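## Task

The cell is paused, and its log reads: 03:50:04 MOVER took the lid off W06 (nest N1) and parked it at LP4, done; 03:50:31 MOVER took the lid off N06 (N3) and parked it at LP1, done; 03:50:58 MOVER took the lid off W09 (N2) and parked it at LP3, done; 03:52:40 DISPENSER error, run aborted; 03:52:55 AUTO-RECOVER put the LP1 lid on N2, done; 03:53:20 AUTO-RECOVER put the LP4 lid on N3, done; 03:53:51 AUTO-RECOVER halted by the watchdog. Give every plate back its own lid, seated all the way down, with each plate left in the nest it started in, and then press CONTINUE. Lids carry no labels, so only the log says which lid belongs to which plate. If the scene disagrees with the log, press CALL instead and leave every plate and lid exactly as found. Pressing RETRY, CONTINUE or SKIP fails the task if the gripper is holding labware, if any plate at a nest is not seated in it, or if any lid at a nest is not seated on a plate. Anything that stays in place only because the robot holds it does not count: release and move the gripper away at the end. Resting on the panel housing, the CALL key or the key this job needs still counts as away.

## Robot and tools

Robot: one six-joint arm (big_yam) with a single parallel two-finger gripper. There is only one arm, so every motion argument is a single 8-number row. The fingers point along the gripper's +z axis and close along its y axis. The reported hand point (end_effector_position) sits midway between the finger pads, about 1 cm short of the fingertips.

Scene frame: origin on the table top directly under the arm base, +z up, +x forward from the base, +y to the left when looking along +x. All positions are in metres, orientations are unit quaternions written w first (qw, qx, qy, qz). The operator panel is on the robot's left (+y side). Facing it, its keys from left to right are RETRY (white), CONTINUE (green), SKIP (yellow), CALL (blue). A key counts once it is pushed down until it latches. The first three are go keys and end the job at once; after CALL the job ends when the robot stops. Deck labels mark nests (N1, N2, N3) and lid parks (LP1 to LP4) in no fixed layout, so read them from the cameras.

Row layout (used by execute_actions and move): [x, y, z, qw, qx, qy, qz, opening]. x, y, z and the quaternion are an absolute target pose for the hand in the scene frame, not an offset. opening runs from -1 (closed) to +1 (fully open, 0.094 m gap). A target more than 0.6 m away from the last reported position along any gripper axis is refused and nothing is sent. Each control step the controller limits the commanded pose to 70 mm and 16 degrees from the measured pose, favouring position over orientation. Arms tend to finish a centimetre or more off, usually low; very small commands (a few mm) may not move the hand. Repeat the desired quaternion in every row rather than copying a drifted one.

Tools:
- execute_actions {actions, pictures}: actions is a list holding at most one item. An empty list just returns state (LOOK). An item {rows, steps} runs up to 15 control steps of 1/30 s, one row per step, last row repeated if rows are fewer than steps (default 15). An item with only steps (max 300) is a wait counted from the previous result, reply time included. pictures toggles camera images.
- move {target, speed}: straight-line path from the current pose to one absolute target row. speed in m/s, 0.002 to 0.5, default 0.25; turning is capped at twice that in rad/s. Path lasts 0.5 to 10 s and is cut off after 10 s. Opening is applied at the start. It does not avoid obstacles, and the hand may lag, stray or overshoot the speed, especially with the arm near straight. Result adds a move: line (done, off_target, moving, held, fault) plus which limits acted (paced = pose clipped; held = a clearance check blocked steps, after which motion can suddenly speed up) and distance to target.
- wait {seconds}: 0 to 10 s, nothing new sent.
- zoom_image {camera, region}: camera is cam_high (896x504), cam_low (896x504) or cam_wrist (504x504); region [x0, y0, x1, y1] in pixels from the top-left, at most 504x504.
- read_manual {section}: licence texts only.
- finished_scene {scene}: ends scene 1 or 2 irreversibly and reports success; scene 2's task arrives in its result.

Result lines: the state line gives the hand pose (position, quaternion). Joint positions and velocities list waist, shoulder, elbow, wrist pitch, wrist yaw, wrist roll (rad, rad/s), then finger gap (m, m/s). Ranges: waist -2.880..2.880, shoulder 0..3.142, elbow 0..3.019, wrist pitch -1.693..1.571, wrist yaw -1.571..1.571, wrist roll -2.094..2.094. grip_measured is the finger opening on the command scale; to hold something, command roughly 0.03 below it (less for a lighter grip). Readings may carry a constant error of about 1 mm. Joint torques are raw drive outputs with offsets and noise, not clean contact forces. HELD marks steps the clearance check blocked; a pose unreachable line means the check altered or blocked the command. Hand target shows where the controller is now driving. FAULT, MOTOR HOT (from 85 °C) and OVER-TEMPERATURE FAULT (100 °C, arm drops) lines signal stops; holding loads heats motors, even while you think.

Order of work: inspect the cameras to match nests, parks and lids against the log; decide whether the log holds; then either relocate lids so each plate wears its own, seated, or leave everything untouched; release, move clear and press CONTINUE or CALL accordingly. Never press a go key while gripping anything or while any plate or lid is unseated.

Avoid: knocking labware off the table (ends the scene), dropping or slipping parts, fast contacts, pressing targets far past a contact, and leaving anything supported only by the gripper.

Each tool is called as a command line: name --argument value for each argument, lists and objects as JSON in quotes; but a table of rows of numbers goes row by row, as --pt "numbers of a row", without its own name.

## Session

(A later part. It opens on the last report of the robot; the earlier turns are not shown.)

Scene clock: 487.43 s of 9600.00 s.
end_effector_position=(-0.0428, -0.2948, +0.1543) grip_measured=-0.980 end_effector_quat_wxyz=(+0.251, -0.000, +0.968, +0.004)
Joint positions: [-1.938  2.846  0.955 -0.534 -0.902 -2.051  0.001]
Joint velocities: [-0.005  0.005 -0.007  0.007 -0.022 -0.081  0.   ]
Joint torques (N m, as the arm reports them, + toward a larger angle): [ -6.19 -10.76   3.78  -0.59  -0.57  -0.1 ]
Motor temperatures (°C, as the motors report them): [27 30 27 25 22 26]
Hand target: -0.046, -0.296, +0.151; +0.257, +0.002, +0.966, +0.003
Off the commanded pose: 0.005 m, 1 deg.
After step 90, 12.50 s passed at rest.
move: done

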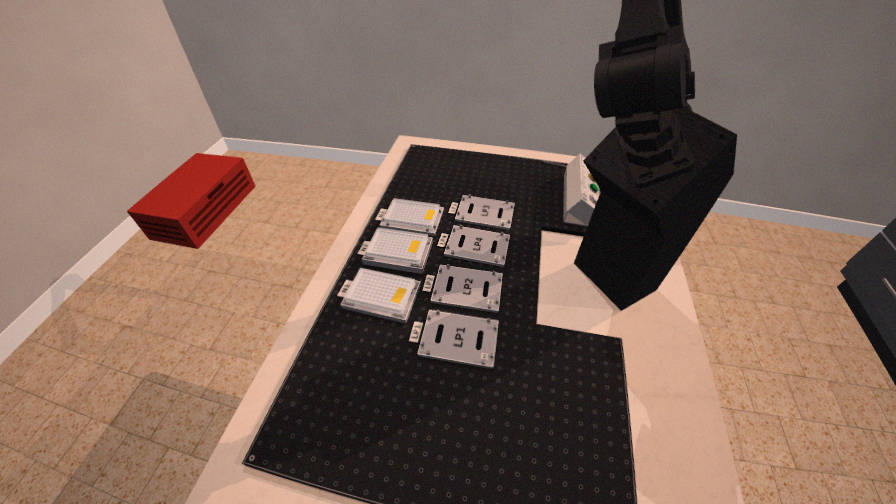

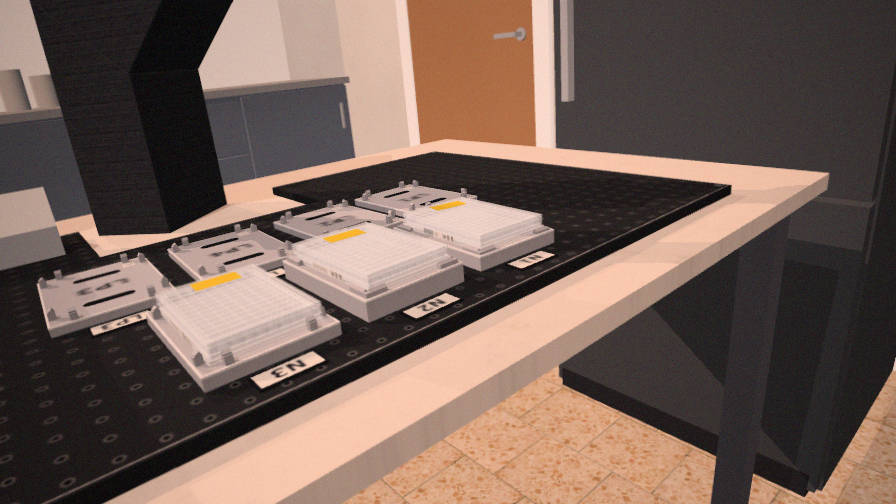

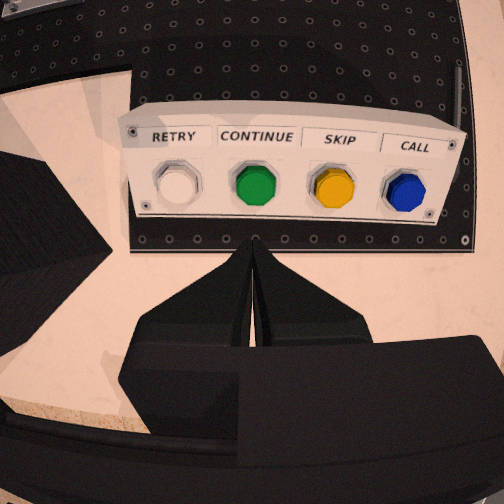

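move --target '[-0.024,-0.2975,0.109,0.2588,0,0.9659,0,-1]' --speed 0.03

Scene clock: 503.23 s of 9600.00 s.
end_effector_position=(-0.0229, -0.3093, +0.1179) grip_measured=-0.980 end_effector_quat_wxyz=(+0.260, -0.011, +0.965, -0.012)
Joint positions: [-1.784  2.904  0.955 -0.285 -1.035 -1.859  0.001]
Joint velocities: [-0.005  0.005  0.007  0.012 -0.022  0.037  0.   ]
Joint torques (N m, as the arm reports them, + toward a larger angle): [ -4.22 -10.41   0.19   0.49  -0.59   0.12]
Motor temperatures (°C, as the motors report them): [27 30 27 25 23 26]
Hand target: -0.023, -0.297, +0.109; +0.260, -0.001, +0.966, +0.001
Off the commanded pose: 0.015 m, 2 deg.
After step 90, 10.87 s passed at rest.
move: off_target

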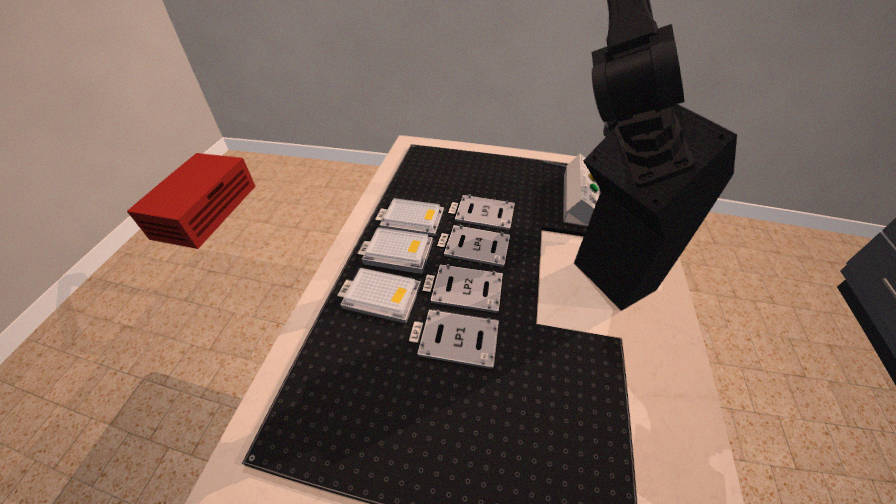

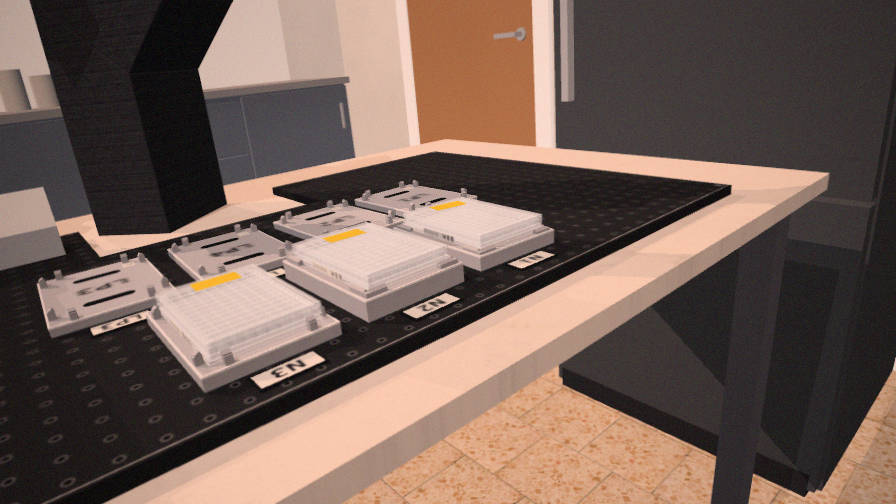

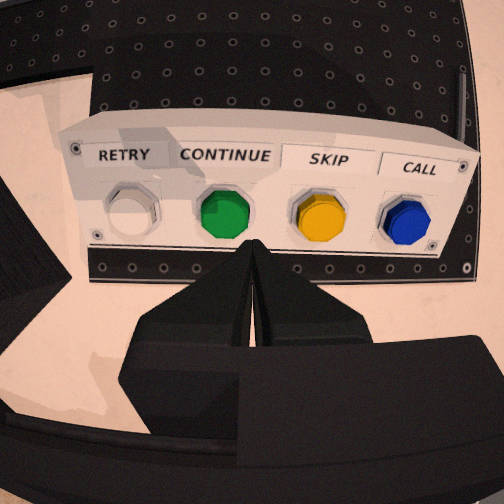

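move --target '[-0.022,-0.2835,0.099,0.2588,0,0.9659,0,-1]' --speed 0.02

Scene clock: 514.00 s of 9600.00 s.
end_effector_position=(-0.0222, -0.2948, +0.1079) grip_measured=-0.980 end_effector_quat_wxyz=(+0.260, -0.007, +0.966, -0.012)
Joint positions: [-1.767  2.925  0.919 -0.199 -1.045 -1.82   0.001]
Joint velocities: [-0.005  0.005 -0.002  0.007  0.022  0.022 -0.   ]
Joint torques (N m, as the arm reports them, + toward a larger angle): [ -4.26 -10.38  -0.13   0.6   -0.61   0.14]
Motor temperatures (°C, as the motors report them): [26 30 26 25 23 26]
Hand target: -0.023, -0.283, +0.099; +0.259, -0.000, +0.966, +0.000
Off the commanded pose: 0.014 m, 2 deg.
After step 90, 5.90 s passed at rest.
move: off_target

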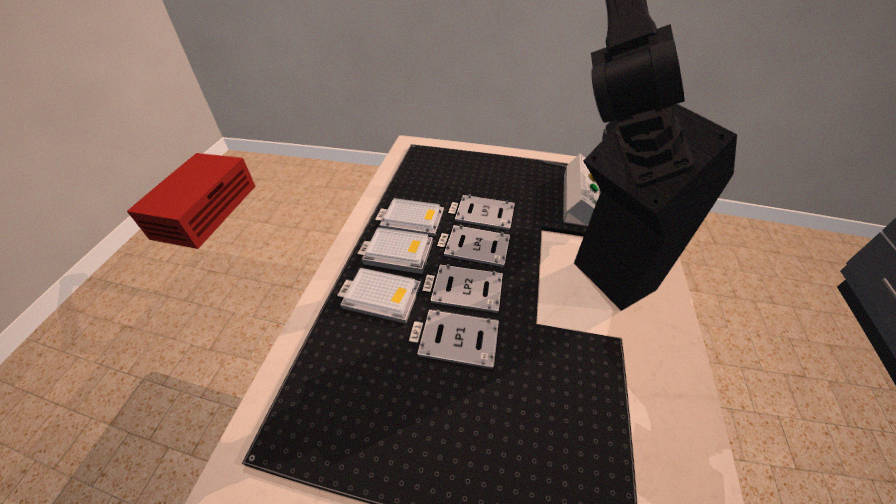

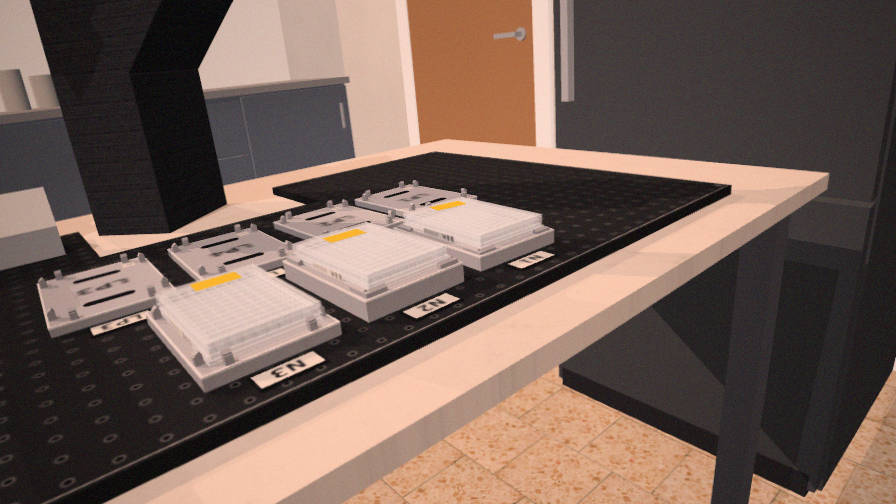

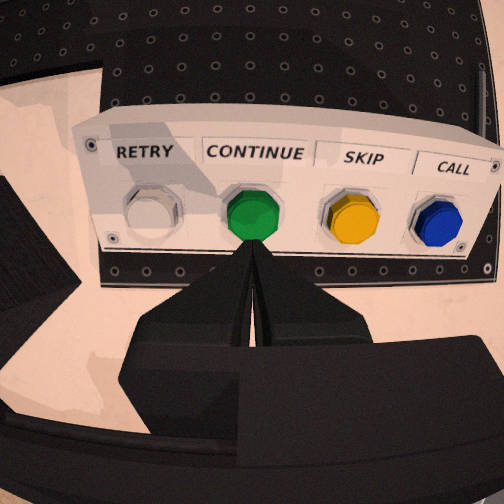

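move --target '[-0.0125,-0.2838,0.0835,0.2588,0,0.9659,0,-1]' --speed 0.015

Scene clock: 525.67 s of 9600.00 s.
end_effector_position=(-0.0110, -0.2952, +0.0920) grip_measured=-0.980 end_effector_quat_wxyz=(+0.261, -0.008, +0.965, -0.012)
Joint positions: [-1.678  2.945  0.902 -0.029 -1.095 -1.67   0.001]
Joint velocities: [ 0.005  0.005 -0.027  0.007  0.051 -0.022 -0.   ]
Joint torques (N m, as the arm reports them, + toward a larger angle): [-4.69 -9.5  -0.64  0.77 -0.63  0.16]
Motor temperatures (°C, as the motors report them): [26 30 26 25 23 26]
Hand target: -0.012, -0.283, +0.084; +0.259, -0.000, +0.966, +0.001
Off the commanded pose: 0.014 m, 2 deg.
After step 90, 6.53 s passed at rest.
move: off_target

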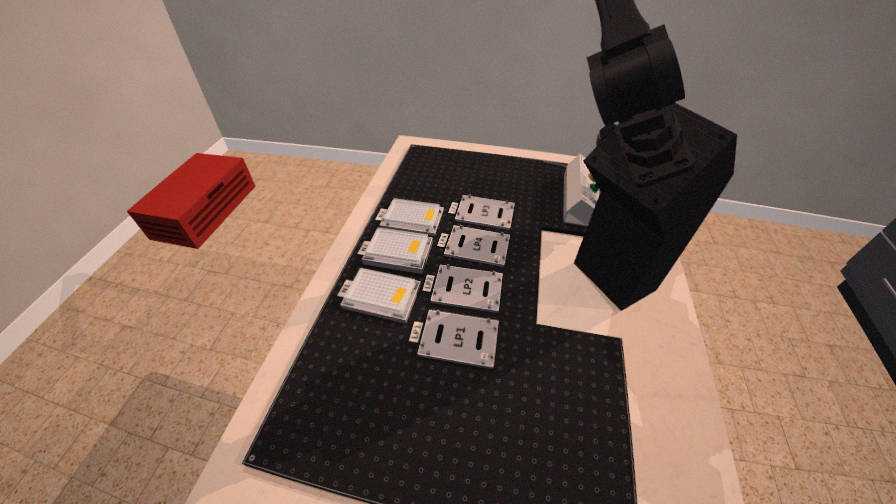

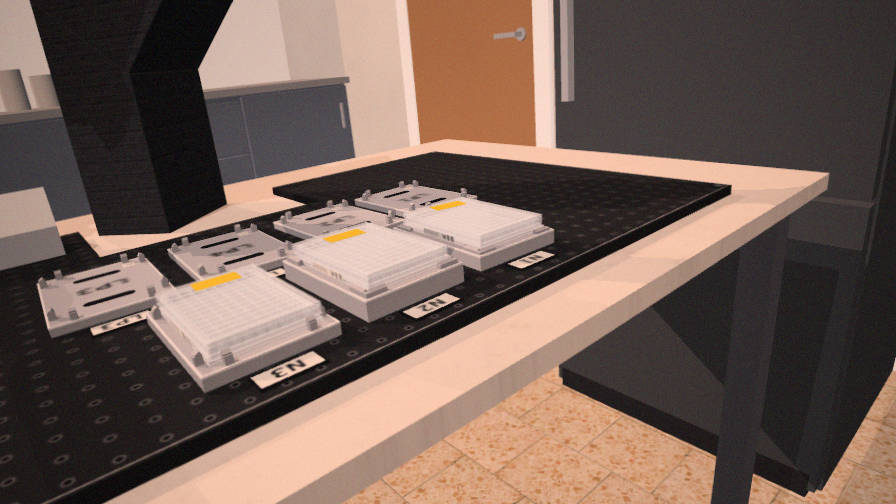

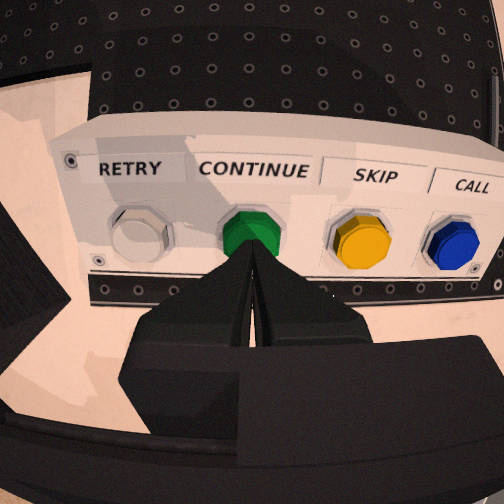

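Advance another ~12 mm along the finger axis, slowly.

move --target '[-0.0068,-0.2838,0.073,0.2588,0,0.9659,0,-1]' --speed 0.008

Scene clock: 534.00 s of 9600.00 s.
end_effector_position=(-0.0078, -0.2981, +0.0894) grip_measured=-0.980 end_effector_quat_wxyz=(+0.262, -0.004, +0.965, -0.017)
Joint positions: [-1.658  2.948  0.894  0.044 -1.107 -1.602  0.001]
Joint velocities: [ 0.005  0.005 -0.007 -0.007 -0.007 -0.066  0.   ]
Joint torques (N m, as the arm reports them, + toward a larger angle): no reading
Motor temperatures (°C, as the motors report them): [26 30 26 25 23 26]
After step 90, 3.30 s passed at rest.
move: unfinished (the scene ended)
The task's run has ended: the event that ends the task has happened.

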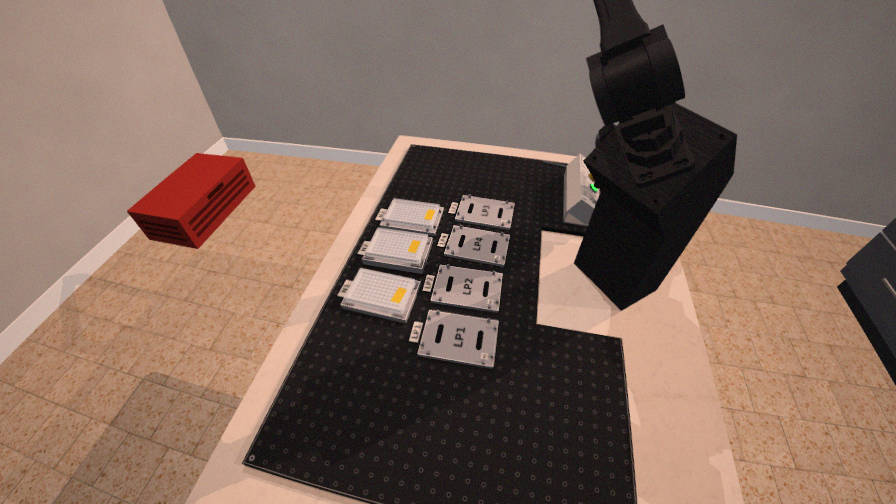

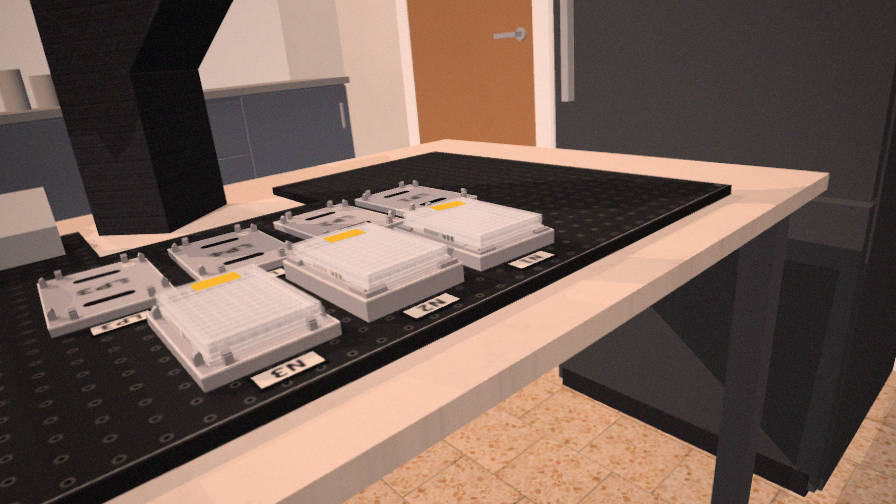

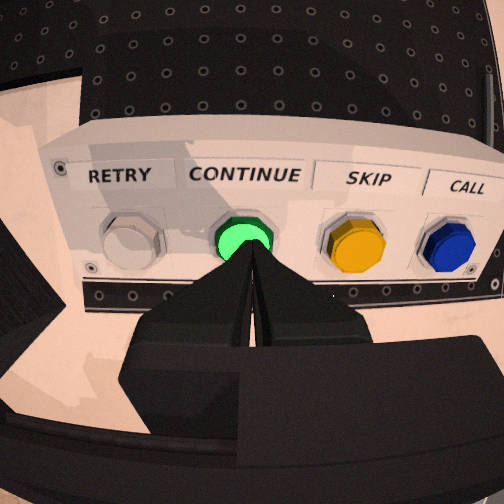

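finished_scene --scene 2

The scene is finished: the task was done.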